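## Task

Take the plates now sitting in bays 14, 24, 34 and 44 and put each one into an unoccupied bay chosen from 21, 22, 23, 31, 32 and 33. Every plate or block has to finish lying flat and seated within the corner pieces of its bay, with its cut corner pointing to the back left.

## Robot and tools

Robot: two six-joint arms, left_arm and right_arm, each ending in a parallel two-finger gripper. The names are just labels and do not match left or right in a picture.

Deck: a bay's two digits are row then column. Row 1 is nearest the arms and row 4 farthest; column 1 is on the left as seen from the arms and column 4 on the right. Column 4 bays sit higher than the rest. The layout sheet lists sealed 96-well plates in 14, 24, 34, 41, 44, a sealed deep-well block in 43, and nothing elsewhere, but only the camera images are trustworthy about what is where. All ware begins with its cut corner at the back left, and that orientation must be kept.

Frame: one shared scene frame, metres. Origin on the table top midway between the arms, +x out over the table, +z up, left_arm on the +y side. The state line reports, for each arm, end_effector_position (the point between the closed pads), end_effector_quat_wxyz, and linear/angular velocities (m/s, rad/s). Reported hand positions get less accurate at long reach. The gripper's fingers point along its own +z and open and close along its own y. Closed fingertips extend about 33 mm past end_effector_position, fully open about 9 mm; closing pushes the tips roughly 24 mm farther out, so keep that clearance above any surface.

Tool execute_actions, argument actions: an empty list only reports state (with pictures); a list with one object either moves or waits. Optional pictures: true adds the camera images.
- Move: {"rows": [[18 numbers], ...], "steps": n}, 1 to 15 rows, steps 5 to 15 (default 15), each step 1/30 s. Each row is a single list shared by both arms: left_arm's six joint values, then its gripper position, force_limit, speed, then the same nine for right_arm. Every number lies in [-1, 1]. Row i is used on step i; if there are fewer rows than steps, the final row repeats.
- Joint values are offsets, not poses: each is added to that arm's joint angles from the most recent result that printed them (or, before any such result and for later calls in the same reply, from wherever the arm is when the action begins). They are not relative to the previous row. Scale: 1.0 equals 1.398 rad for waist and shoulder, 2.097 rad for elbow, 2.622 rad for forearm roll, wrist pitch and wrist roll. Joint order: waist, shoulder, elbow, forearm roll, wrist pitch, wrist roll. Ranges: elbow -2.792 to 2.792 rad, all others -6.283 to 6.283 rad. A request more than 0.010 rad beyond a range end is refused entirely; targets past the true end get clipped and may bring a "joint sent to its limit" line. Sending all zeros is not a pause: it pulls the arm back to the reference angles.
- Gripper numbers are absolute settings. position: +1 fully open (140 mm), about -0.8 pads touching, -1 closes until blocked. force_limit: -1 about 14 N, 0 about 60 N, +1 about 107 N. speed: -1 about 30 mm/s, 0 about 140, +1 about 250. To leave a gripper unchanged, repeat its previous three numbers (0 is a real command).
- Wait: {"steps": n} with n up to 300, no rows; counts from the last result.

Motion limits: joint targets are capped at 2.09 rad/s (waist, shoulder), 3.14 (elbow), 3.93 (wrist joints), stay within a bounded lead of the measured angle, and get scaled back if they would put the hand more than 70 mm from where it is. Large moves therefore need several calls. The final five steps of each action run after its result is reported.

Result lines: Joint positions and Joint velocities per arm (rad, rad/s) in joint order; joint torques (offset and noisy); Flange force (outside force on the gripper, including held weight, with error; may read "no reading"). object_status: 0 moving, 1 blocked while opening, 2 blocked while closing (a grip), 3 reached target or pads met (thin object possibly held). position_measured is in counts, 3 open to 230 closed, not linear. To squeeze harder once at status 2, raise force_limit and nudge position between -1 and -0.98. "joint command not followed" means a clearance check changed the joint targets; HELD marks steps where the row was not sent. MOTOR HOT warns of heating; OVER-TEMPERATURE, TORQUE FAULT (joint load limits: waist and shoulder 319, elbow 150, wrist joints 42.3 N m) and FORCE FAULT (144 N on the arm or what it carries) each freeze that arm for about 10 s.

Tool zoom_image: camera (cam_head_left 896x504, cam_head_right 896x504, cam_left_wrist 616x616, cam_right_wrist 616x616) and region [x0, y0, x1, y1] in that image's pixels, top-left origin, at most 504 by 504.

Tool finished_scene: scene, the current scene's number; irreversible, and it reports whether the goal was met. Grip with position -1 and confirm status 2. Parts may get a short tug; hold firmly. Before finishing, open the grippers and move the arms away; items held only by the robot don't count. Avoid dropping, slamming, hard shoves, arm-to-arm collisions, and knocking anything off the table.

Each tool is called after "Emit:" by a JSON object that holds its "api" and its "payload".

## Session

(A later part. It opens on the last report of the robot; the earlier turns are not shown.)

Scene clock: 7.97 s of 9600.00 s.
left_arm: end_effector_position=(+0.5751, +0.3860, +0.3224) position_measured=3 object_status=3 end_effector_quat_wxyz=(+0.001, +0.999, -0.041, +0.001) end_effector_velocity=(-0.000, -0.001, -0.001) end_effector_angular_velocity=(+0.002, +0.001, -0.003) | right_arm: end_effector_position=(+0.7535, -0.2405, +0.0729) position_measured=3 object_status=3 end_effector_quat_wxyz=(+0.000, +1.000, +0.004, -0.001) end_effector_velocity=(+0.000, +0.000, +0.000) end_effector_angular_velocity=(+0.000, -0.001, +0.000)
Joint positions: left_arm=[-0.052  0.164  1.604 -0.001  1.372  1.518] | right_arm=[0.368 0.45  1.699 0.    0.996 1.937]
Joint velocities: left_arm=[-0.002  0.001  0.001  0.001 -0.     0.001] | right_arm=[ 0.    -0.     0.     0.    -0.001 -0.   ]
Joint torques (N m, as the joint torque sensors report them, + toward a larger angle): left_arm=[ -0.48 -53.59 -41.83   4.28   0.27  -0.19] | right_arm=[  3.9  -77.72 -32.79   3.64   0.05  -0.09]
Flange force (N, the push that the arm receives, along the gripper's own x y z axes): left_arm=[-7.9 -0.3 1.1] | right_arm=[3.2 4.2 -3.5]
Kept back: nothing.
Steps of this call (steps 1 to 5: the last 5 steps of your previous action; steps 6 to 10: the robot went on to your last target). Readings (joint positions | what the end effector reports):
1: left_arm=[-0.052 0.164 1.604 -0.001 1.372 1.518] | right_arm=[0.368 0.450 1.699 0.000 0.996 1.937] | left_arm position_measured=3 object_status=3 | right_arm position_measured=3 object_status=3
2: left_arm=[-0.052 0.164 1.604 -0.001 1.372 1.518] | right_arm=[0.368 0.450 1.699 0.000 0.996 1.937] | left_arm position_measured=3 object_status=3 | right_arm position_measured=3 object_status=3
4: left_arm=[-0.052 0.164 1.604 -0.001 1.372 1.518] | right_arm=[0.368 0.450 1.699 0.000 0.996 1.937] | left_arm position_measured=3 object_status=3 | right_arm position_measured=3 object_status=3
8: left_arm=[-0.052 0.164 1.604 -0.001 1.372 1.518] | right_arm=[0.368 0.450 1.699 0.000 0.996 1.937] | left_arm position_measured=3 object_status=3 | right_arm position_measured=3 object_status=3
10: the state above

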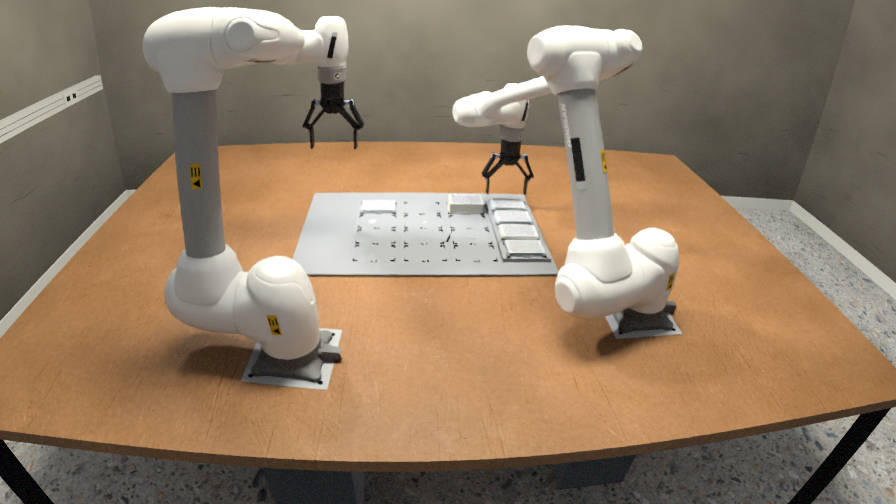

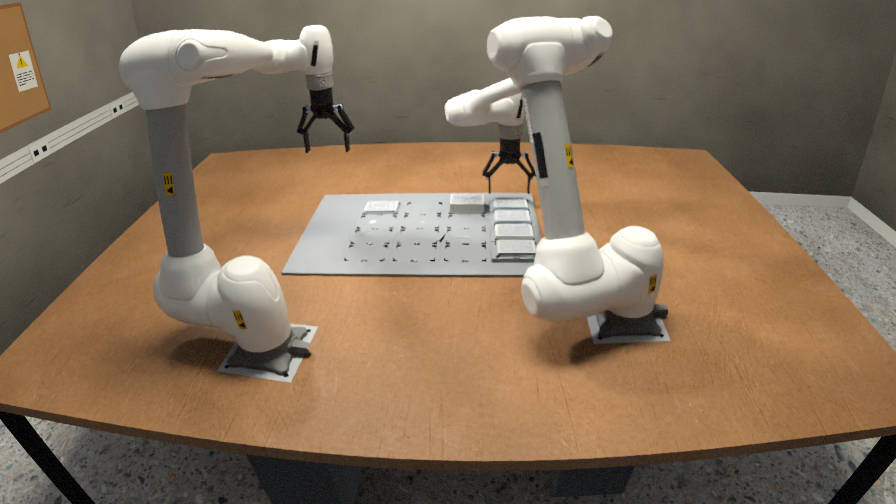

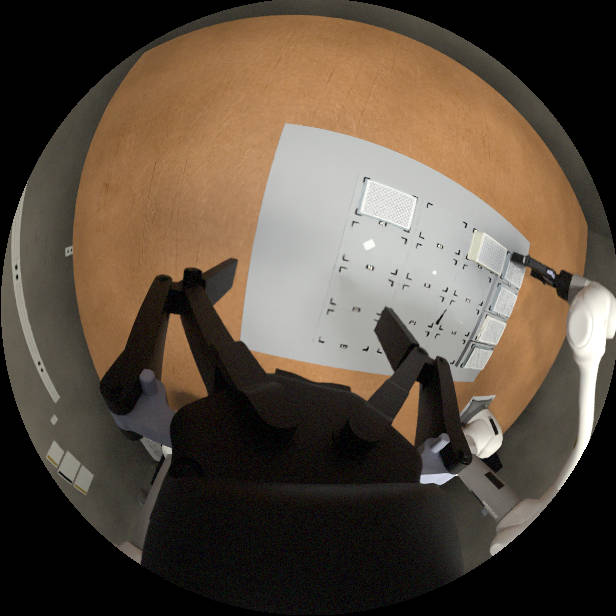

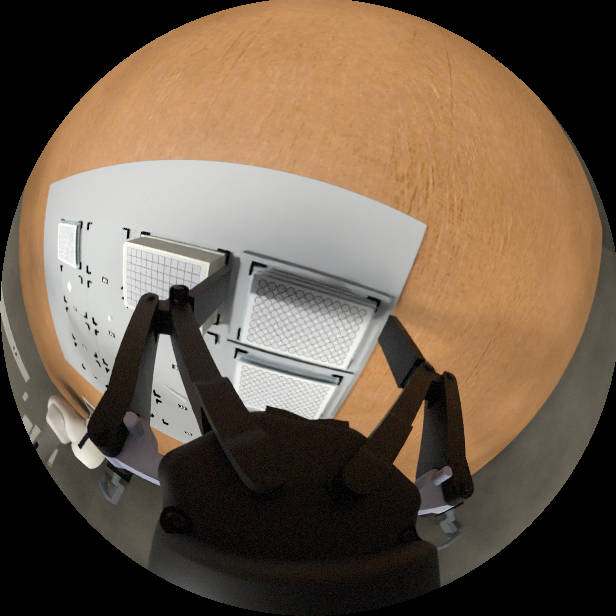

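Emit:
{"api": "execute_actions", "payload": {"actions": [{"rows":[[0,0,0,0,0,0,1,0,0, 0.01,-0.005,0.031,0,-0.023,0.005,1,0,0]],"steps":15}]}}

Emit:
{"api": "execute_actions", "payload": {"actions": [{"steps":10}], "pictures": true}}

Scene clock: 8.50 s of 9600.00 s.
left_arm: end_effector_position=(+0.5751, +0.3860, +0.3224) position_measured=3 object_status=3 end_effector_quat_wxyz=(+0.001, +0.999, -0.041, +0.001) end_effector_velocity=(-0.001, -0.000, +0.000) end_effector_angular_velocity=(-0.000, -0.001, -0.001) | right_arm: end_effector_position=(+0.7293, -0.2394, +0.0482) position_measured=3 object_status=3 end_effector_quat_wxyz=(-0.000, +1.000, +0.004, -0.000) end_effector_velocity=(-0.002, -0.001, -0.001) end_effector_angular_velocity=(-0.001, +0.003, +0.001)
Joint positions: left_arm=[-0.052  0.164  1.604 -0.001  1.372  1.518] | right_arm=[0.382 0.443 1.764 0.    0.935 1.95 ]
Joint velocities: left_arm=[-0.001 -0.002  0.001 -0.    -0.     0.001] | right_arm=[-0.     0.     0.003  0.     0.001 -0.001]
Joint torques (N m, as the joint torque sensors report them, + toward a larger angle): left_arm=[ -0.54 -53.08 -42.12   4.36   0.35  -0.31] | right_arm=[  3.73 -76.93 -30.83   3.59   0.21  -0.14]
Flange force (N, the push that the arm receives, along the gripper's own x y z axes): left_arm=[-10.1 -1.4 0.8] | right_arm=[5.7 2.8 -2.4]
Steps of this call (steps 1 to 6: the robot went on to your last target; steps 7 to 16: the first 10 steps of this action). Readings (joint positions | what the end effector reports):
7: left_arm=[-0.052 0.164 1.604 -0.001 1.372 1.518] | right_arm=[0.368 0.450 1.700 0.000 0.995 1.937] | left_arm position_measured=3 object_status=3 | right_arm position_measured=3 object_status=3
8: left_arm=[-0.052 0.164 1.604 -0.001 1.372 1.518] | right_arm=[0.370 0.449 1.708 0.000 0.987 1.939] | left_arm position_measured=3 object_status=3 | right_arm position_measured=3 object_status=3
10: left_arm=[-0.052 0.164 1.604 -0.001 1.372 1.518] | right_arm=[0.379 0.445 1.748 0.000 0.951 1.947] | left_arm position_measured=3 object_status=3 | right_arm position_measured=3 object_status=3
14: left_arm=[-0.052 0.164 1.604 -0.001 1.372 1.518] | right_arm=[0.382 0.443 1.764 0.000 0.935 1.950] | left_arm position_measured=3 object_status=3 | right_arm position_measured=3 object_status=3
16: the state above

Scene clock: 8.83 s of 9600.00 s.
left_arm: end_effector_position=(+0.5751, +0.3860, +0.3224) position_measured=3 object_status=3 end_effector_quat_wxyz=(+0.001, +0.999, -0.041, +0.001) end_effector_velocity=(-0.000, +0.000, -0.000) end_effector_angular_velocity=(+0.000, +0.000, -0.001) | right_arm: end_effector_position=(+0.7292, -0.2394, +0.0481) position_measured=3 object_status=3 end_effector_quat_wxyz=(-0.000, +1.000, +0.004, -0.000) end_effector_velocity=(-0.000, +0.000, -0.000) end_effector_angular_velocity=(-0.000, +0.001, +0.001)
Joint positions: left_arm=[-0.052  0.164  1.604 -0.001  1.372  1.518] | right_arm=[0.382 0.443 1.764 0.    0.935 1.95 ]
Joint velocities: left_arm=[ 0.    -0.001  0.001  0.    -0.     0.001] | right_arm=[ 0.     0.001  0.     0.     0.    -0.001]
Joint torques (N m, as the joint torque sensors report them, + toward a larger angle): left_arm=[ -0.19 -53.8  -42.2    4.5    0.35  -0.39] | right_arm=[  3.14 -76.58 -31.04   3.54   0.22  -0.28]
Flange force (N, the push that the arm receives, along the gripper's own x y z axes): left_arm=[-8.9 -1.1 1.4] | right_arm=[4.6 2.3 -2.4]
Kept back: nothing.
Steps of this call (steps 1 to 5: the last 5 steps of your previous action; steps 6 to 10: the robot went on to your last target). Readings (joint positions | what the end effector reports):
1: left_arm=[-0.052 0.164 1.604 -0.001 1.372 1.518] | right_arm=[0.382 0.443 1.764 0.000 0.935 1.950] | left_arm position_measured=3 object_status=3 | right_arm position_measured=3 object_status=3
2: left_arm=[-0.052 0.164 1.604 -0.001 1.372 1.518] | right_arm=[0.382 0.443 1.764 0.000 0.935 1.950] | left_arm position_measured=3 object_status=3 | right_arm position_measured=3 object_status=3
4: left_arm=[-0.052 0.164 1.604 -0.001 1.372 1.518] | right_arm=[0.382 0.443 1.764 0.000 0.935 1.950] | left_arm position_measured=3 object_status=3 | right_arm position_measured=3 object_status=3
8: left_arm=[-0.052 0.164 1.604 -0.001 1.372 1.518] | right_arm=[0.382 0.443 1.764 0.000 0.935 1.950] | left_arm position_measured=3 object_status=3 | right_arm position_measured=3 object_status=3
10: the state above

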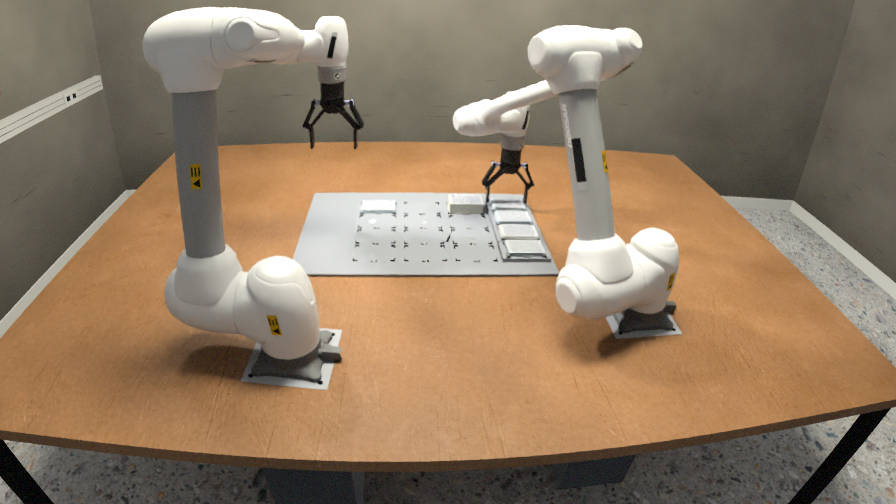

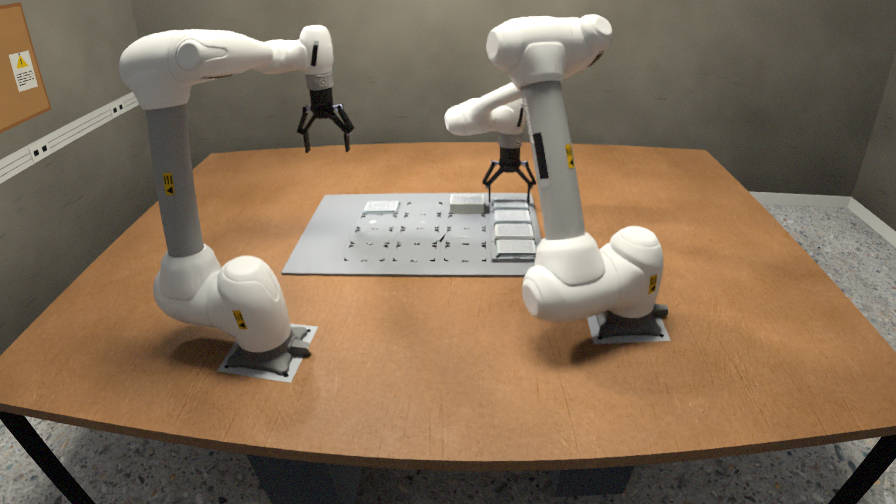

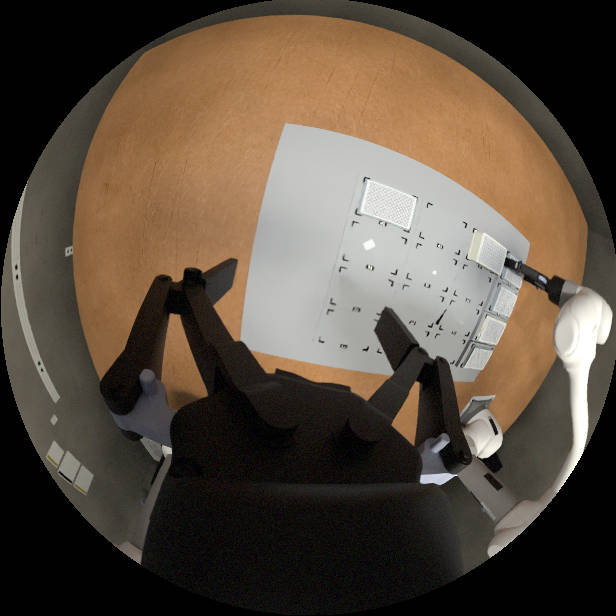

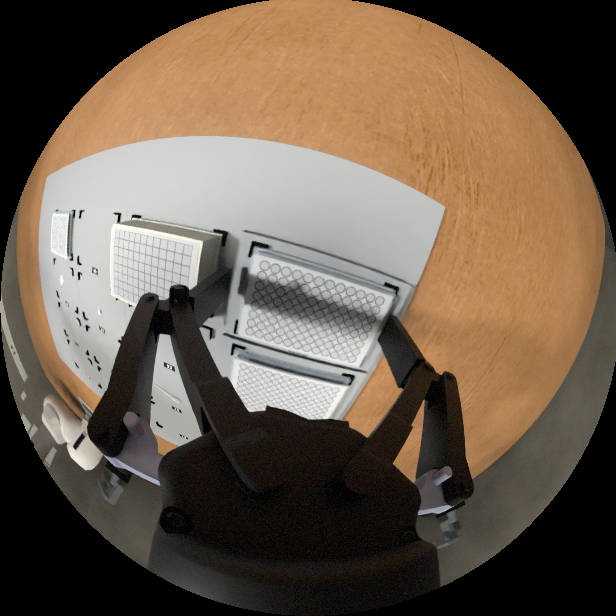

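Emit:
{"api": "execute_actions", "payload": {"actions": [{"rows":[[0,0,0,0,0,0,1,0,0, -0.009,0,0,0,0,-0.005,1,0,0],[0,0,0,0,0,0,1,0,0, -0.009,0,0,0,0,-0.005,1,0,0],[0,0,0,0,0,0,1,0,0, -0.009,0,0,0,0,-0.005,1,0,0],[0,0,0,0,0,0,1,0,0, -0.009,0,0,0,0,-0.005,1,0,0],[0,0,0,0,0,0,1,0,0, -0.009,0,0,0,0,-0.005,1,0,0],[0,0,0,0,0,0,1,0,0, -0.009,0,0,0,0,-0.005,1,0,0],[0,0,0,0,0,0,1,0,0, -0.009,0.004,0.008,0,-0.008,-0.005,1,0,0]],"steps":15}]}}

Emit:
{"api": "execute_actions", "payload": {"actions": [{"steps":10}], "pictures": true}}

Scene clock: 9.50 s of 9600.00 s.
left_arm: end_effector_position=(+0.5751, +0.3860, +0.3224) position_measured=3 object_status=3 end_effector_quat_wxyz=(+0.001, +0.999, -0.041, +0.001) end_effector_velocity=(-0.000, +0.001, +0.000) end_effector_angular_velocity=(+0.000, -0.000, +0.001) | right_arm: end_effector_position=(+0.7284, -0.2493, +0.0372) position_measured=3 object_status=3 end_effector_quat_wxyz=(+0.000, +1.000, +0.005, -0.001) end_effector_velocity=(-0.000, -0.001, -0.017) end_effector_angular_velocity=(+0.005, -0.014, -0.001)
Joint positions: left_arm=[-0.052  0.164  1.604 -0.001  1.372  1.518] | right_arm=[0.37  0.448 1.78  0.    0.916 1.937]
Joint velocities: left_arm=[ 0.001 -0.001  0.001  0.    -0.     0.001] | right_arm=[-0.001  0.01   0.023  0.    -0.048  0.   ]
Joint torques (N m, as the joint torque sensors report them, + toward a larger angle): left_arm=[ -1.89 -53.29 -41.92   4.26   0.47  -0.14] | right_arm=[  3.   -93.21 -42.81   4.62  -0.52   0.06]
Flange force (N, the push that the arm receives, along the gripper's own x y z axes): left_arm=[-9.6 -3.6 0.7] | right_arm=[1.9 2.9 -6.7]
Steps of this call (steps 1 to 10: the robot went on to your last target; steps 11 to 20: the first 10 steps of this action). Readings (joint positions | what the end effector reports):
11: left_arm=[-0.052 0.164 1.604 -0.001 1.372 1.518] | right_arm=[0.382 0.443 1.764 0.000 0.935 1.950] | left_arm position_measured=3 object_status=3 | right_arm position_measured=3 object_status=3
12: left_arm=[-0.052 0.164 1.604 -0.001 1.372 1.518] | right_arm=[0.378 0.443 1.764 0.000 0.935 1.946] | left_arm position_measured=3 object_status=3 | right_arm position_measured=3 object_status=3
14: left_arm=[-0.052 0.164 1.604 -0.001 1.372 1.518] | right_arm=[0.371 0.443 1.764 0.000 0.935 1.939] | left_arm position_measured=3 object_status=3 | right_arm position_measured=3 object_status=3
18: left_arm=[-0.052 0.164 1.604 -0.001 1.372 1.518] | right_arm=[0.370 0.444 1.771 0.000 0.926 1.937] | left_arm position_measured=3 object_status=3 | right_arm position_measured=3 object_status=3
20: the state above

Scene clock: 9.83 s of 9600.00 s.
left_arm: end_effector_position=(+0.5751, +0.3860, +0.3224) position_measured=3 object_status=3 end_effector_quat_wxyz=(+0.001, +0.999, -0.041, +0.001) end_effector_velocity=(+0.000, -0.000, +0.001) end_effector_angular_velocity=(-0.000, -0.002, -0.000) | right_arm: end_effector_position=(+0.7284, -0.2493, +0.0367) position_measured=3 object_status=3 end_effector_quat_wxyz=(+0.000, +1.000, +0.005, -0.001) end_effector_velocity=(+0.000, +0.000, +0.000) end_effector_angular_velocity=(+0.001, -0.001, +0.000)
Joint positions: left_arm=[-0.052  0.164  1.604 -0.001  1.372  1.518] | right_arm=[0.37  0.448 1.781 0.    0.914 1.937]
Joint velocities: left_arm=[-0.    -0.    -0.001 -0.    -0.001  0.   ] | right_arm=[-0.    -0.001  0.     0.    -0.001 -0.001]
Joint torques (N m, as the joint torque sensors report them, + toward a larger angle): left_arm=[ -2.06 -54.36 -41.93   4.17   0.2   -0.08] | right_arm=[  3.21 -75.   -30.98   3.43   0.17   0.02]
Flange force (N, the push that the arm receives, along the gripper's own x y z axes): left_arm=[-7.2 -3.0 0.6] | right_arm=[1.7 4.2 -4.1]
Kept back: nothing.
Steps of this call (steps 1 to 5: the last 5 steps of your previous action; steps 6 to 10: the robot went on to your last target). Readings (joint positions | what the end effector reports):
1: left_arm=[-0.052 0.164 1.604 -0.001 1.372 1.518] | right_arm=[0.370 0.448 1.781 0.000 0.915 1.937] | left_arm position_measured=3 object_status=3 | right_arm position_measured=3 object_status=3
2: left_arm=[-0.052 0.164 1.604 -0.001 1.372 1.518] | right_arm=[0.370 0.448 1.781 0.000 0.914 1.937] | left_arm position_measured=3 object_status=3 | right_arm position_measured=3 object_status=3
4: left_arm=[-0.052 0.164 1.604 -0.001 1.372 1.518] | right_arm=[0.370 0.448 1.781 0.000 0.914 1.937] | left_arm position_measured=3 object_status=3 | right_arm position_measured=3 object_status=3
8: left_arm=[-0.052 0.164 1.604 -0.001 1.372 1.518] | right_arm=[0.370 0.448 1.781 0.000 0.914 1.937] | left_arm position_measured=3 object_status=3 | right_arm position_measured=3 object_status=3
10: the state above

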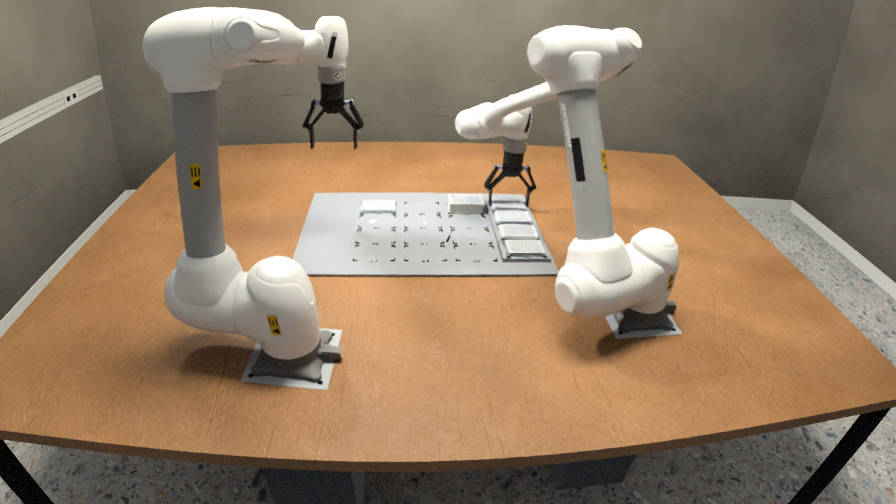

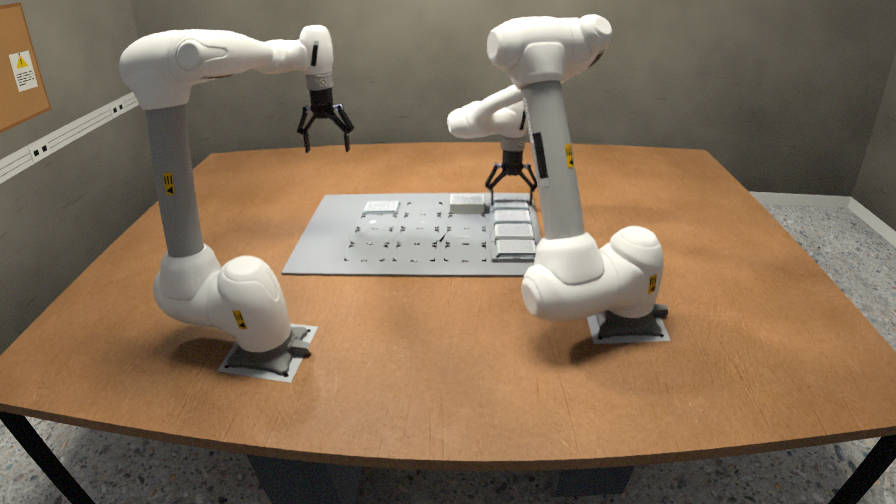

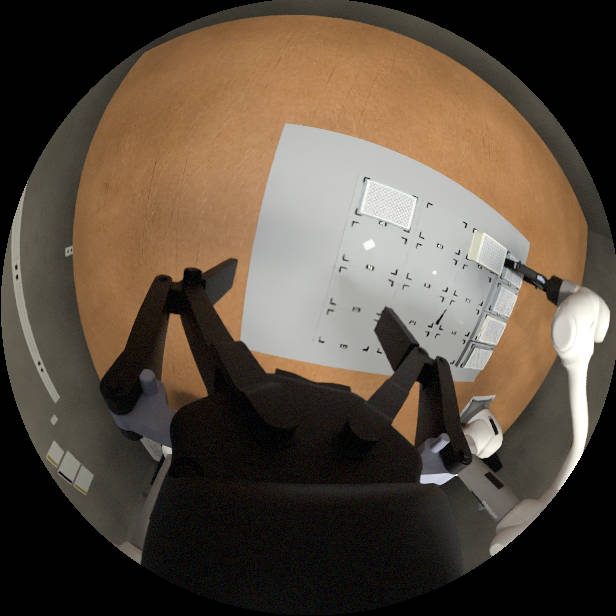

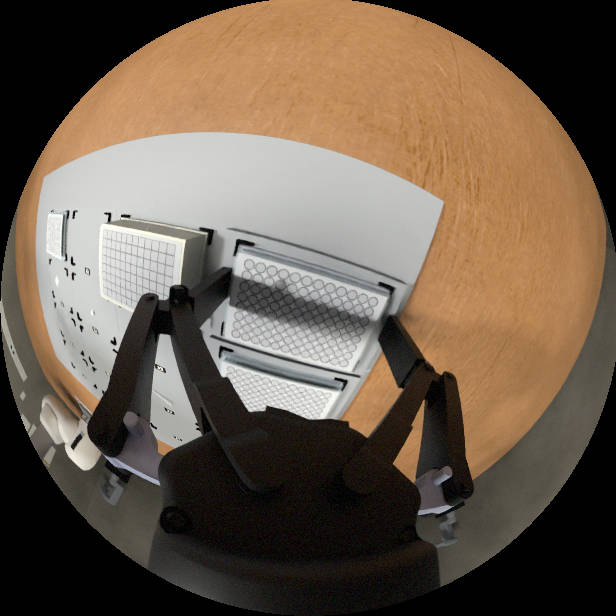

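Emit:
{"api": "execute_actions", "payload": {"actions": [{"rows":[[0,0,0,0,0,0,1,0,0, 0,0.003,0.006,0,-0.006,0,1,0,0],[0,0,0,0,0,0,1,0,0, 0,0.003,0.006,0,-0.006,0,1,0,0],[0,0,0,0,0,0,1,0,0, 0,0.003,0.006,0,-0.006,0,1,0,0],[0,0,0,0,0,0,1,0,0, 0,0.003,0.006,0,-0.006,0,1,0,0],[0,0,0,0,0,0,1,0,0, 0,0.003,0.006,0,-0.006,0,1,0,0],[0,0,0,0,0,0,1,0,0, 0,0.003,0.006,0,-0.006,0,1,0,0],[0,0,0,0,0,0,1,0,0, 0,0.003,0.006,0,-0.006,0,-1,0,0]],"steps":15}]}}

Emit:
{"api": "execute_actions", "payload": {"actions": [{"steps":10}]}}

Scene clock: 20.17 s of 9600.00 s.
left_arm: end_effector_position=(+0.5751, +0.3860, +0.3224) position_measured=3 object_status=3 end_effector_quat_wxyz=(+0.001, +0.999, -0.041, +0.001) end_effector_velocity=(-0.000, -0.000, +0.000) end_effector_angular_velocity=(-0.000, -0.000, -0.002) | right_arm: end_effector_position=(+0.7276, -0.2497, +0.0335) position_measured=3 object_status=3 end_effector_quat_wxyz=(-0.000, +1.000, +0.005, -0.000) end_effector_velocity=(+0.000, +0.000, +0.001) end_effector_angular_velocity=(+0.001, -0.002, +0.000)
Joint positions: left_arm=[-0.052  0.164  1.604 -0.001  1.372  1.518] | right_arm=[0.37  0.449 1.786 0.    0.906 1.937]
Joint velocities: left_arm=[-0.001 -0.001  0.    -0.     0.     0.001] | right_arm=[-0.    -0.001 -0.    -0.    -0.001 -0.   ]
Joint torques (N m, as the joint torque sensors report them, + toward a larger angle): left_arm=[ -1.83 -53.39 -41.88   4.63   0.16  -0.15] | right_arm=[  1.35 -47.54 -16.03   2.55  -0.96  -0.02]
Flange force (N, the push that the arm receives, along the gripper's own x y z axes): left_arm=[-8.3 -2.8 0.8] | right_arm=[-2.6 3.1 -43.2]
FORCE FAULT: contact force on the right arm reached its limit, and that arm stopped for 10 seconds. The contact can be on any part of that arm, not only on its tool. That arm's remaining commands of this call were not run. That arm holds still and accepts commands again. Move the arm away from the contact; if what it grips holds it there, let go first. Pushing or pulling that hard again can fault the arm again.
Kept back: nothing.
The stop of the right arm began at step 10 of this call (marked STOPPED below). From that step on that arm followed nothing that you had sent. 13 of its steps, steps kept back included, did not run and will not run. The other arm was sent all steps of this action in this call, none kept back. Nothing is kept back now, and the robot has no last target.
Steps of this call (steps 1 to 7: the robot went on to your last target; steps 8 to 17: the first 10 steps of this action; steps 18 to 22: the last 5 steps of this action, not kept back; steps 23 to 310: the stop continued). Readings (joint positions | what the end effector reports):
8: left_arm=[-0.052 0.164 1.604 -0.001 1.372 1.518] | right_arm=[0.370 0.448 1.782 0.000 0.913 1.937] | left_arm position_measured=3 object_status=3 | right_arm position_measured=3 object_status=3
9: left_arm=[-0.052 0.164 1.604 -0.001 1.372 1.518] | right_arm=[0.370 0.450 1.787 0.000 0.907 1.937] | left_arm position_measured=3 object_status=3 | right_arm position_measured=3 object_status=3
10: left_arm=[-0.052 0.164 1.604 -0.001 1.372 1.518] | right_arm=[0.370 0.449 1.786 0.000 0.906 1.937] | left_arm position_measured=3 object_status=3 | right_arm position_measured=3 object_status=3 STOPPED (the right arm)
11: left_arm=[-0.052 0.164 1.604 -0.001 1.372 1.518] | right_arm=[0.370 0.449 1.786 0.000 0.906 1.937] | left_arm position_measured=3 object_status=3 | right_arm position_measured=3 object_status=3
15: left_arm=[-0.052 0.164 1.604 -0.001 1.372 1.518] | right_arm=[0.370 0.449 1.786 0.000 0.906 1.937] | left_arm position_measured=3 object_status=3 | right_arm position_measured=3 object_status=3
310: the state above

Scene clock: 20.20 s of 9600.00 s.
left_arm: end_effector_position=(+0.5751, +0.3860, +0.3224) position_measured=3 object_status=3 end_effector_quat_wxyz=(+0.001, +0.999, -0.041, +0.001) end_effector_velocity=(-0.000, +0.002, +0.000) end_effector_angular_velocity=(-0.000, -0.001, +0.002) | right_arm: end_effector_position=(+0.7276, -0.2497, +0.0336) position_measured=3 object_status=3 end_effector_quat_wxyz=(-0.000, +1.000, +0.005, +0.000) end_effector_velocity=(-0.001, -0.000, +0.001) end_effector_angular_velocity=(-0.001, +0.001, -0.001)
Joint positions: left_arm=[-0.052  0.164  1.604 -0.001  1.372  1.518] | right_arm=[0.37  0.449 1.786 0.    0.906 1.937]
Joint velocities: left_arm=[ 0.002 -0.001  0.001 -0.    -0.     0.   ] | right_arm=[-0.    -0.001  0.    -0.     0.002  0.001]
Joint torques (N m, as the joint torque sensors report them, + toward a larger angle): left_arm=[ -0.77 -54.37 -42.46   4.34   0.29  -0.31] | right_arm=[  0.95 -53.9  -19.07   2.39  -0.59   0.04]
Flange force (N, the push that the arm receives, along the gripper's own x y z axes): left_arm=[-8.6 -2.2 1.7] | right_arm=[-1.1 1.9 -33.7]
Kept back: nothing.
A stop began in an earlier call of the same reply, so what this call sent did not run. Send another action.
Steps of this call (step 1: nothing new was sent). Readings (joint positions | what the end effector reports):
1: the state above

Emit:
{"api": "execute_actions", "payload": {"actions": [{"rows":[[0,0,0,0,0,0,1,0,0, 0,-0.002,-0.005,0,0.005,0,1,0,0],[0,0,0,0,0,0,1,0,0, 0,-0.002,-0.005,0,0.005,0,1,0,0],[0,0,0,0,0,0,1,0,0, 0,-0.002,-0.005,0,0.005,0,1,0,0],[0,0,0,0,0,0,1,0,0, 0,-0.002,-0.005,0,0.005,0,1,0,0],[0,0,0,0,0,0,1,0,0, 0,-0.002,-0.005,0,0.005,0,-1,0,0]],"steps":15}]}}

Emit:
{"api": "execute_actions", "payload": {"actions": [{"steps":10}]}}

Scene clock: 20.70 s of 9600.00 s.
left_arm: end_effector_position=(+0.5751, +0.3860, +0.3224) position_measured=3 object_status=3 end_effector_quat_wxyz=(+0.001, +0.999, -0.041, +0.001) end_effector_velocity=(+0.000, -0.001, +0.000) end_effector_angular_velocity=(-0.000, -0.000, +0.000) | right_arm: end_effector_position=(+0.7307, -0.2479, +0.0409) position_measured=34 object_status=0 end_effector_quat_wxyz=(-0.001, +1.000, +0.004, +0.001) end_effector_velocity=(-0.001, -0.000, -0.000) end_effector_angular_velocity=(-0.001, +0.001, +0.001)
Joint positions: left_arm=[-0.052  0.164  1.604 -0.001  1.372  1.518] | right_arm=[0.37  0.446 1.775 0.001 0.919 1.937]
Joint velocities: left_arm=[-0.001 -0.    -0.    -0.    -0.    -0.001] | right_arm=[-0.     0.     0.    -0.     0.001 -0.001]
Joint torques (N m, as the joint torque sensors report them, + toward a larger angle): left_arm=[ -0.8  -53.57 -42.22   4.37   0.41  -0.41] | right_arm=[-31.86 -42.39  -6.21 -10.51   2.28   0.32]
Flange force (N, the push that the arm receives, along the gripper's own x y z axes): left_arm=[-9.1 -1.8 1.4] | right_arm=[-8.3 -44.6 -50.1]
Steps of this call (steps 1 to 5: nothing new was sent; steps 6 to 15: the first 10 steps of this action). Readings (joint positions | what the end effector reports):
6: left_arm=[-0.052 0.164 1.604 -0.001 1.372 1.518] | right_arm=[0.370 0.449 1.786 0.000 0.907 1.937] | left_arm position_measured=3 object_status=3 | right_arm position_measured=3 object_status=3
7: left_arm=[-0.052 0.164 1.604 -0.001 1.372 1.518] | right_arm=[0.370 0.448 1.782 0.000 0.912 1.937] | left_arm position_measured=3 object_status=3 | right_arm position_measured=3 object_status=3
9: left_arm=[-0.052 0.164 1.604 -0.001 1.372 1.518] | right_arm=[0.370 0.447 1.776 0.000 0.918 1.937] | left_arm position_measured=3 object_status=3 | right_arm position_measured=3 object_status=3
13: left_arm=[-0.052 0.164 1.604 -0.001 1.372 1.518] | right_arm=[0.370 0.446 1.775 0.001 0.919 1.937] | left_arm position_measured=3 object_status=3 | right_arm position_measured=23 object_status=0
15: the state above

Scene clock: 21.03 s of 9600.00 s.
left_arm: end_effector_position=(+0.5751, +0.3860, +0.3224) position_measured=3 object_status=3 end_effector_quat_wxyz=(+0.001, +0.999, -0.041, +0.001) end_effector_velocity=(-0.000, -0.000, +0.001) end_effector_angular_velocity=(-0.001, -0.001, -0.000) | right_arm: end_effector_position=(+0.7305, -0.2483, +0.0406) position_measured=34 object_status=2 end_effector_quat_wxyz=(-0.000, +1.000, +0.005, +0.000) end_effector_velocity=(-0.000, -0.000, -0.001) end_effector_angular_velocity=(-0.001, +0.001, +0.000)
Joint positions: left_arm=[-0.052  0.164  1.604 -0.001  1.372  1.518] | right_arm=[0.37  0.446 1.775 0.    0.919 1.937]
Joint velocities: left_arm=[-0.    -0.001  0.    -0.001  0.     0.   ] | right_arm=[-0.     0.001  0.001 -0.001 -0.001  0.   ]
Joint torques (N m, as the joint torque sensors report them, + toward a larger angle): left_arm=[ -0.43 -54.07 -42.31   4.63   0.43  -0.33] | right_arm=[-37.75 -27.34   6.68 -14.27   5.62   0.13]
Flange force (N, the push that the arm receives, along the gripper's own x y z axes): left_arm=[-9.0 -1.2 1.5] | right_arm=[-7.0 -54.6 -67.0]
Kept back: nothing.
Steps of this call (steps 1 to 5: the last 5 steps of your previous action; steps 6 to 10: the robot went on to your last target). Readings (joint positions | what the end effector reports):
1: left_arm=[-0.052 0.164 1.604 -0.001 1.372 1.518] | right_arm=[0.370 0.446 1.775 0.001 0.919 1.937] | left_arm position_measured=3 object_status=3 | right_arm position_measured=34 object_status=0
2: left_arm=[-0.052 0.164 1.604 -0.001 1.372 1.518] | right_arm=[0.370 0.446 1.775 0.001 0.919 1.937] | left_arm position_measured=3 object_status=3 | right_arm position_measured=34 object_status=0
4: left_arm=[-0.052 0.164 1.604 -0.001 1.372 1.518] | right_arm=[0.370 0.446 1.775 0.001 0.919 1.937] | left_arm position_measured=3 object_status=3 | right_arm position_measured=34 object_status=0
8: left_arm=[-0.052 0.164 1.604 -0.001 1.372 1.518] | right_arm=[0.370 0.446 1.775 0.000 0.919 1.937] | left_arm position_measured=3 object_status=3 | right_arm position_measured=34 object_status=2
10: the state above

Emit:
{"api": "execute_actions", "payload": {"actions": [{"rows":[[0,0,0,0,0,0,1,0,0, 0,-0.048,-0.024,0,0.046,0,-1,0,0]],"steps":15}], "pictures": true}}

Scene clock: 21.60 s of 9600.00 s.
left_arm: end_effector_position=(+0.5751, +0.3860, +0.3224) position_measured=3 object_status=3 end_effector_quat_wxyz=(+0.001, +0.999, -0.041, +0.001) end_effector_velocity=(+0.000, -0.000, -0.000) end_effector_angular_velocity=(+0.000, +0.001, -0.000) | right_arm: end_effector_position=(+0.7282, -0.2496, +0.1115) position_measured=37 object_status=2 end_effector_quat_wxyz=(+0.000, +1.000, +0.005, -0.001) end_effector_velocity=(-0.002, +0.001, -0.001) end_effector_angular_velocity=(-0.000, +0.006, +0.001)
Joint positions: left_arm=[-0.052  0.164  1.604 -0.001  1.372  1.518] | right_arm=[0.37  0.379 1.725 0.    1.039 1.937]
Joint velocities: left_arm=[-0.     0.001 -0.     0.     0.    -0.   ] | right_arm=[ 0.002  0.002  0.     0.002  0.003 -0.   ]
Joint torques (N m, as the joint torque sensors report them, + toward a larger angle): left_arm=[ -0.68 -54.   -41.87   4.31   0.52  -0.32] | right_arm=[  4.33 -73.83 -34.64   3.33   0.26   0.09]
Flange force (N, the push that the arm receives, along the gripper's own x y z axes): left_arm=[-7.9 -1.6 1.3] | right_arm=[4.3 5.4 -1.4]
Steps of this call (steps 1 to 7: the robot went on to your last target; steps 8 to 17: the first 10 steps of this action). Readings (joint positions | what the end effector reports):
8: left_arm=[-0.052 0.164 1.604 -0.001 1.372 1.518] | right_arm=[0.370 0.446 1.776 0.000 0.920 1.937] | left_arm position_measured=3 object_status=3 | right_arm position_measured=34 object_status=2
9: left_arm=[-0.052 0.164 1.604 -0.001 1.372 1.518] | right_arm=[0.370 0.442 1.773 -0.001 0.929 1.937] | left_arm position_measured=3 object_status=3 | right_arm position_measured=34 object_status=2
11: left_arm=[-0.052 0.164 1.604 -0.001 1.372 1.518] | right_arm=[0.369 0.411 1.749 -0.002 0.987 1.937] | left_arm position_measured=3 object_status=3 | right_arm position_measured=37 object_status=0
15: left_arm=[-0.052 0.164 1.604 -0.001 1.372 1.518] | right_arm=[0.369 0.379 1.725 -0.000 1.039 1.937] | left_arm position_measured=3 object_status=3 | right_arm position_measured=37 object_status=0
17: the state above

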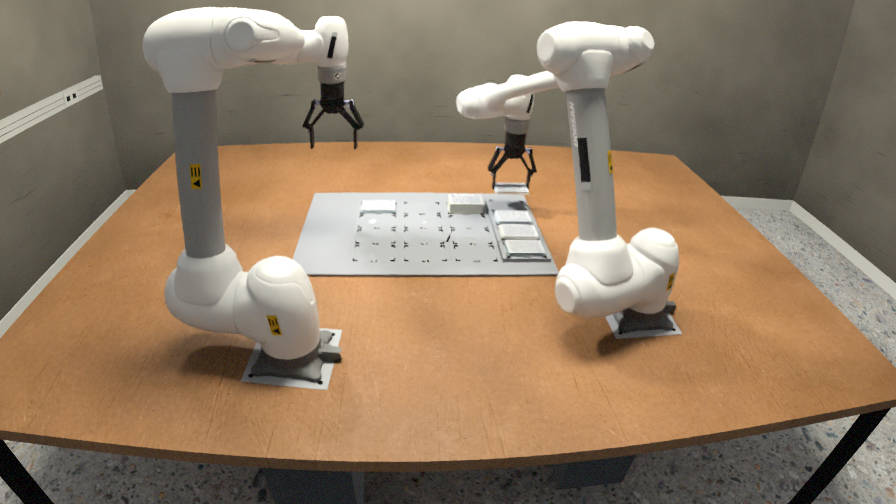

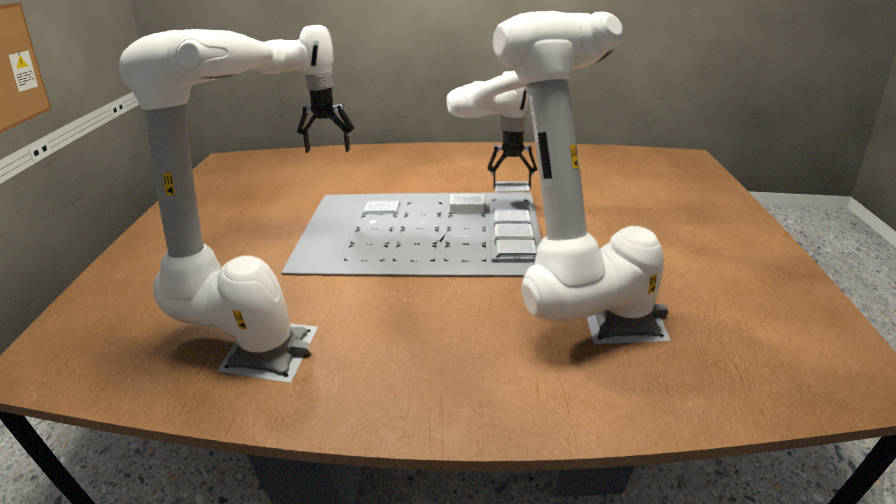

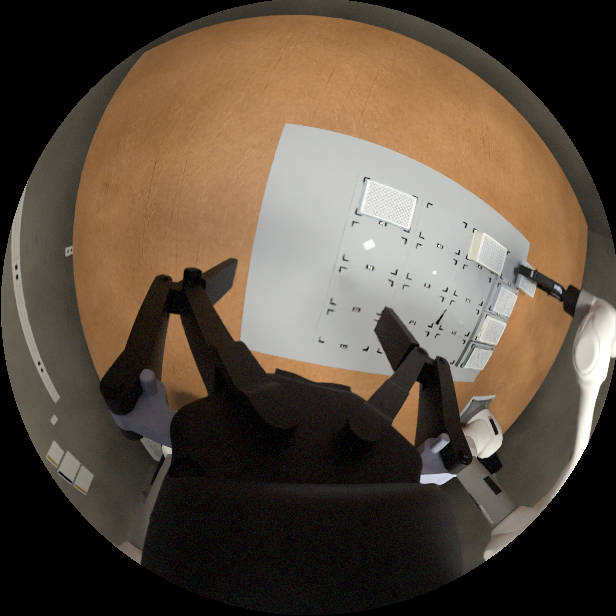

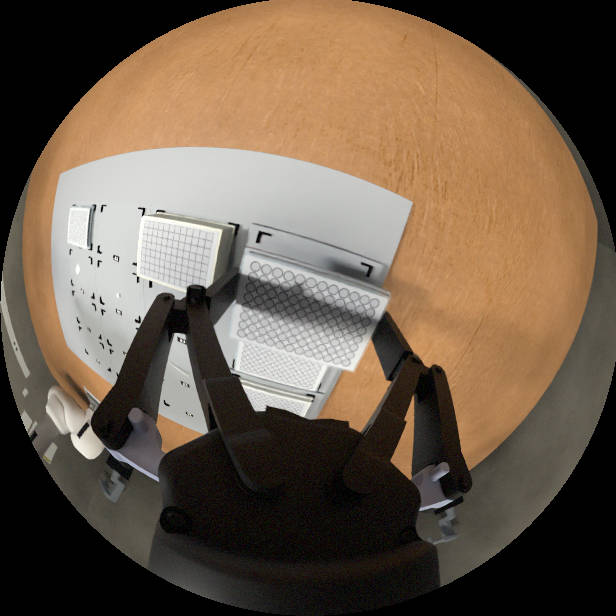

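Emit:
{"api": "execute_actions", "payload": {"actions": [{"rows":[[0,0,0,0,0,0,1,0,0, 0.192,0.014,0.016,0,-0.02,0.103,-1,0,0]],"steps":15}]}}

Emit:
{"api": "execute_actions", "payload": {"actions": [{"steps":12}], "pictures": true}}

Scene clock: 22.20 s of 9600.00 s.
left_arm: end_effector_position=(+0.5751, +0.3860, +0.3224) position_measured=3 object_status=3 end_effector_quat_wxyz=(+0.001, +0.999, -0.041, +0.001) end_effector_velocity=(-0.001, -0.001, +0.000) end_effector_angular_velocity=(-0.001, +0.000, +0.001) | right_arm: end_effector_position=(+0.6601, -0.1361, +0.0910) position_measured=37 object_status=2 end_effector_quat_wxyz=(+0.001, +1.000, +0.004, -0.001) end_effector_velocity=(-0.301, +0.403, -0.080) end_effector_angular_velocity=(-0.005, +0.003, -0.003)
Joint positions: left_arm=[-0.052  0.164  1.604 -0.001  1.372  1.518] | right_arm=[0.556 0.393 1.748 0.    1.003 2.125]
Joint velocities: left_arm=[-0.001 -0.001  0.    -0.001  0.001 -0.002] | right_arm=[ 0.71   0.052  0.092 -0.    -0.139  0.713]
Joint torques (N m, as the joint torque sensors report them, + toward a larger angle): left_arm=[ -0.01 -52.58 -41.62   4.34   0.23  -0.43] | right_arm=[  3.23 -73.57 -31.93   3.63   0.15   0.37]
Flange force (N, the push that the arm receives, along the gripper's own x y z axes): left_arm=[-9.8 -0.5 -0.3] | right_arm=[3.5 3.6 -4.0]
Steps of this call (steps 1 to 5: the last 5 steps of your previous action; steps 6 to 8: the robot went on to your last target; steps 9 to 18: the first 10 steps of this action). Readings (joint positions | what the end effector reports):
9: left_arm=[-0.052 0.164 1.604 -0.001 1.372 1.518] | right_arm=[0.370 0.379 1.725 0.000 1.040 1.937] | left_arm position_measured=3 object_status=3 | right_arm position_measured=37 object_status=2
10: left_arm=[-0.052 0.164 1.604 -0.001 1.372 1.518] | right_arm=[0.376 0.379 1.725 0.000 1.039 1.943] | left_arm position_measured=3 object_status=3 | right_arm position_measured=37 object_status=2
12: left_arm=[-0.052 0.164 1.604 -0.001 1.372 1.518] | right_arm=[0.409 0.382 1.729 0.000 1.032 1.977] | left_arm position_measured=3 object_status=3 | right_arm position_measured=37 object_status=2
16: left_arm=[-0.052 0.164 1.604 -0.001 1.372 1.518] | right_arm=[0.508 0.389 1.742 0.000 1.013 2.076] | left_arm position_measured=3 object_status=3 | right_arm position_measured=37 object_status=2
18: the state above

Scene clock: 22.60 s of 9600.00 s.
left_arm: end_effector_position=(+0.5751, +0.3860, +0.3224) position_measured=3 object_status=3 end_effector_quat_wxyz=(+0.001, +0.999, -0.041, +0.001) end_effector_velocity=(+0.000, -0.001, +0.001) end_effector_angular_velocity=(-0.001, -0.001, +0.000) | right_arm: end_effector_position=(+0.6236, -0.0912, +0.0817) position_measured=37 object_status=2 end_effector_quat_wxyz=(+0.001, +1.000, +0.004, -0.001) end_effector_velocity=(+0.000, -0.000, -0.000) end_effector_angular_velocity=(-0.000, -0.000, -0.001)
Joint positions: left_arm=[-0.052  0.164  1.604 -0.001  1.372  1.518] | right_arm=[0.638 0.399 1.759 0.    0.987 2.207]
Joint velocities: left_arm=[-0.001  0.    -0.001 -0.     0.    -0.001] | right_arm=[-0.    -0.     0.    -0.    -0.001  0.001]
Joint torques (N m, as the joint torque sensors report them, + toward a larger angle): left_arm=[ -0.09 -52.72 -42.01   4.38   0.43  -0.16] | right_arm=[  2.37 -73.75 -32.79   3.61   0.22  -0.02]
Flange force (N, the push that the arm receives, along the gripper's own x y z axes): left_arm=[-10.2 -0.2 0.5] | right_arm=[3.9 1.2 -2.0]
Kept back: nothing.
Steps of this call (steps 1 to 5: the last 5 steps of your previous action; steps 6 to 12: the robot went on to your last target). Readings (joint positions | what the end effector reports):
1: left_arm=[-0.052 0.164 1.604 -0.001 1.372 1.518] | right_arm=[0.580 0.394 1.751 0.000 0.999 2.149] | left_arm position_measured=3 object_status=3 | right_arm position_measured=37 object_status=2
2: left_arm=[-0.052 0.164 1.604 -0.001 1.372 1.518] | right_arm=[0.602 0.396 1.754 0.000 0.994 2.171] | left_arm position_measured=3 object_status=3 | right_arm position_measured=37 object_status=2
4: left_arm=[-0.052 0.164 1.604 -0.001 1.372 1.518] | right_arm=[0.632 0.398 1.758 0.000 0.988 2.200] | left_arm position_measured=3 object_status=3 | right_arm position_measured=37 object_status=2
8: left_arm=[-0.052 0.164 1.604 -0.001 1.372 1.518] | right_arm=[0.638 0.399 1.759 0.000 0.987 2.207] | left_arm position_measured=3 object_status=3 | right_arm position_measured=37 object_status=2
12: the state above

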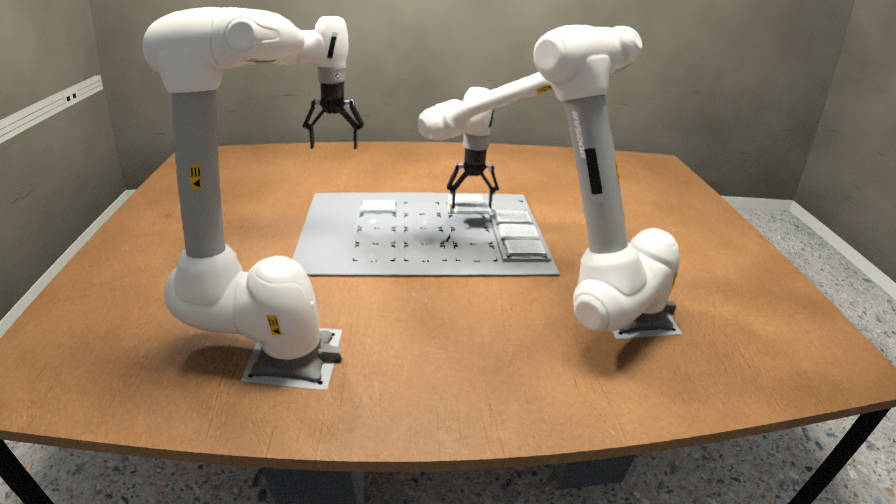

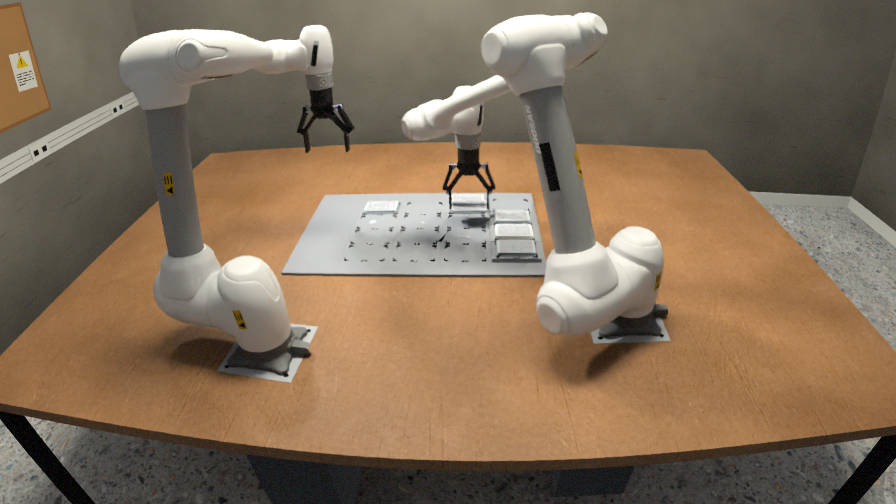

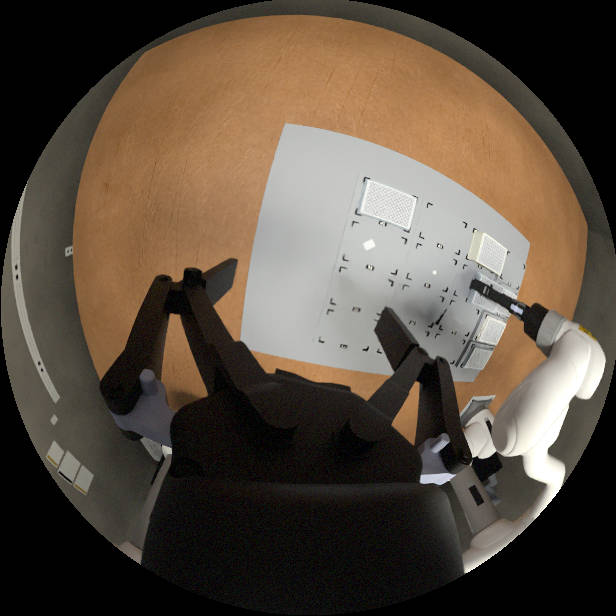

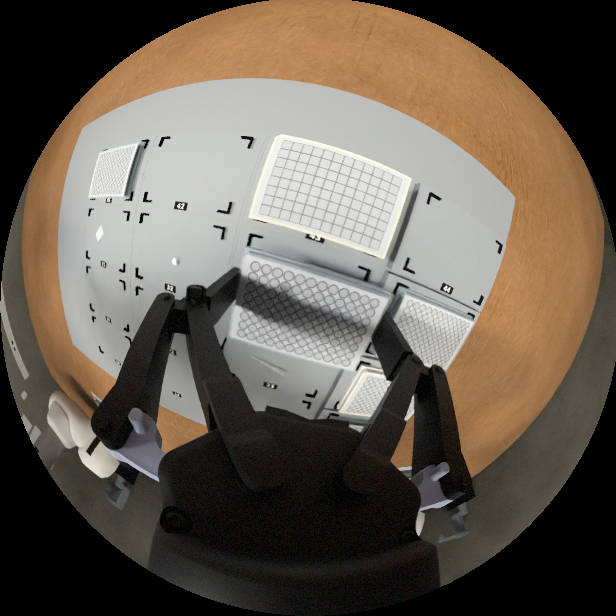

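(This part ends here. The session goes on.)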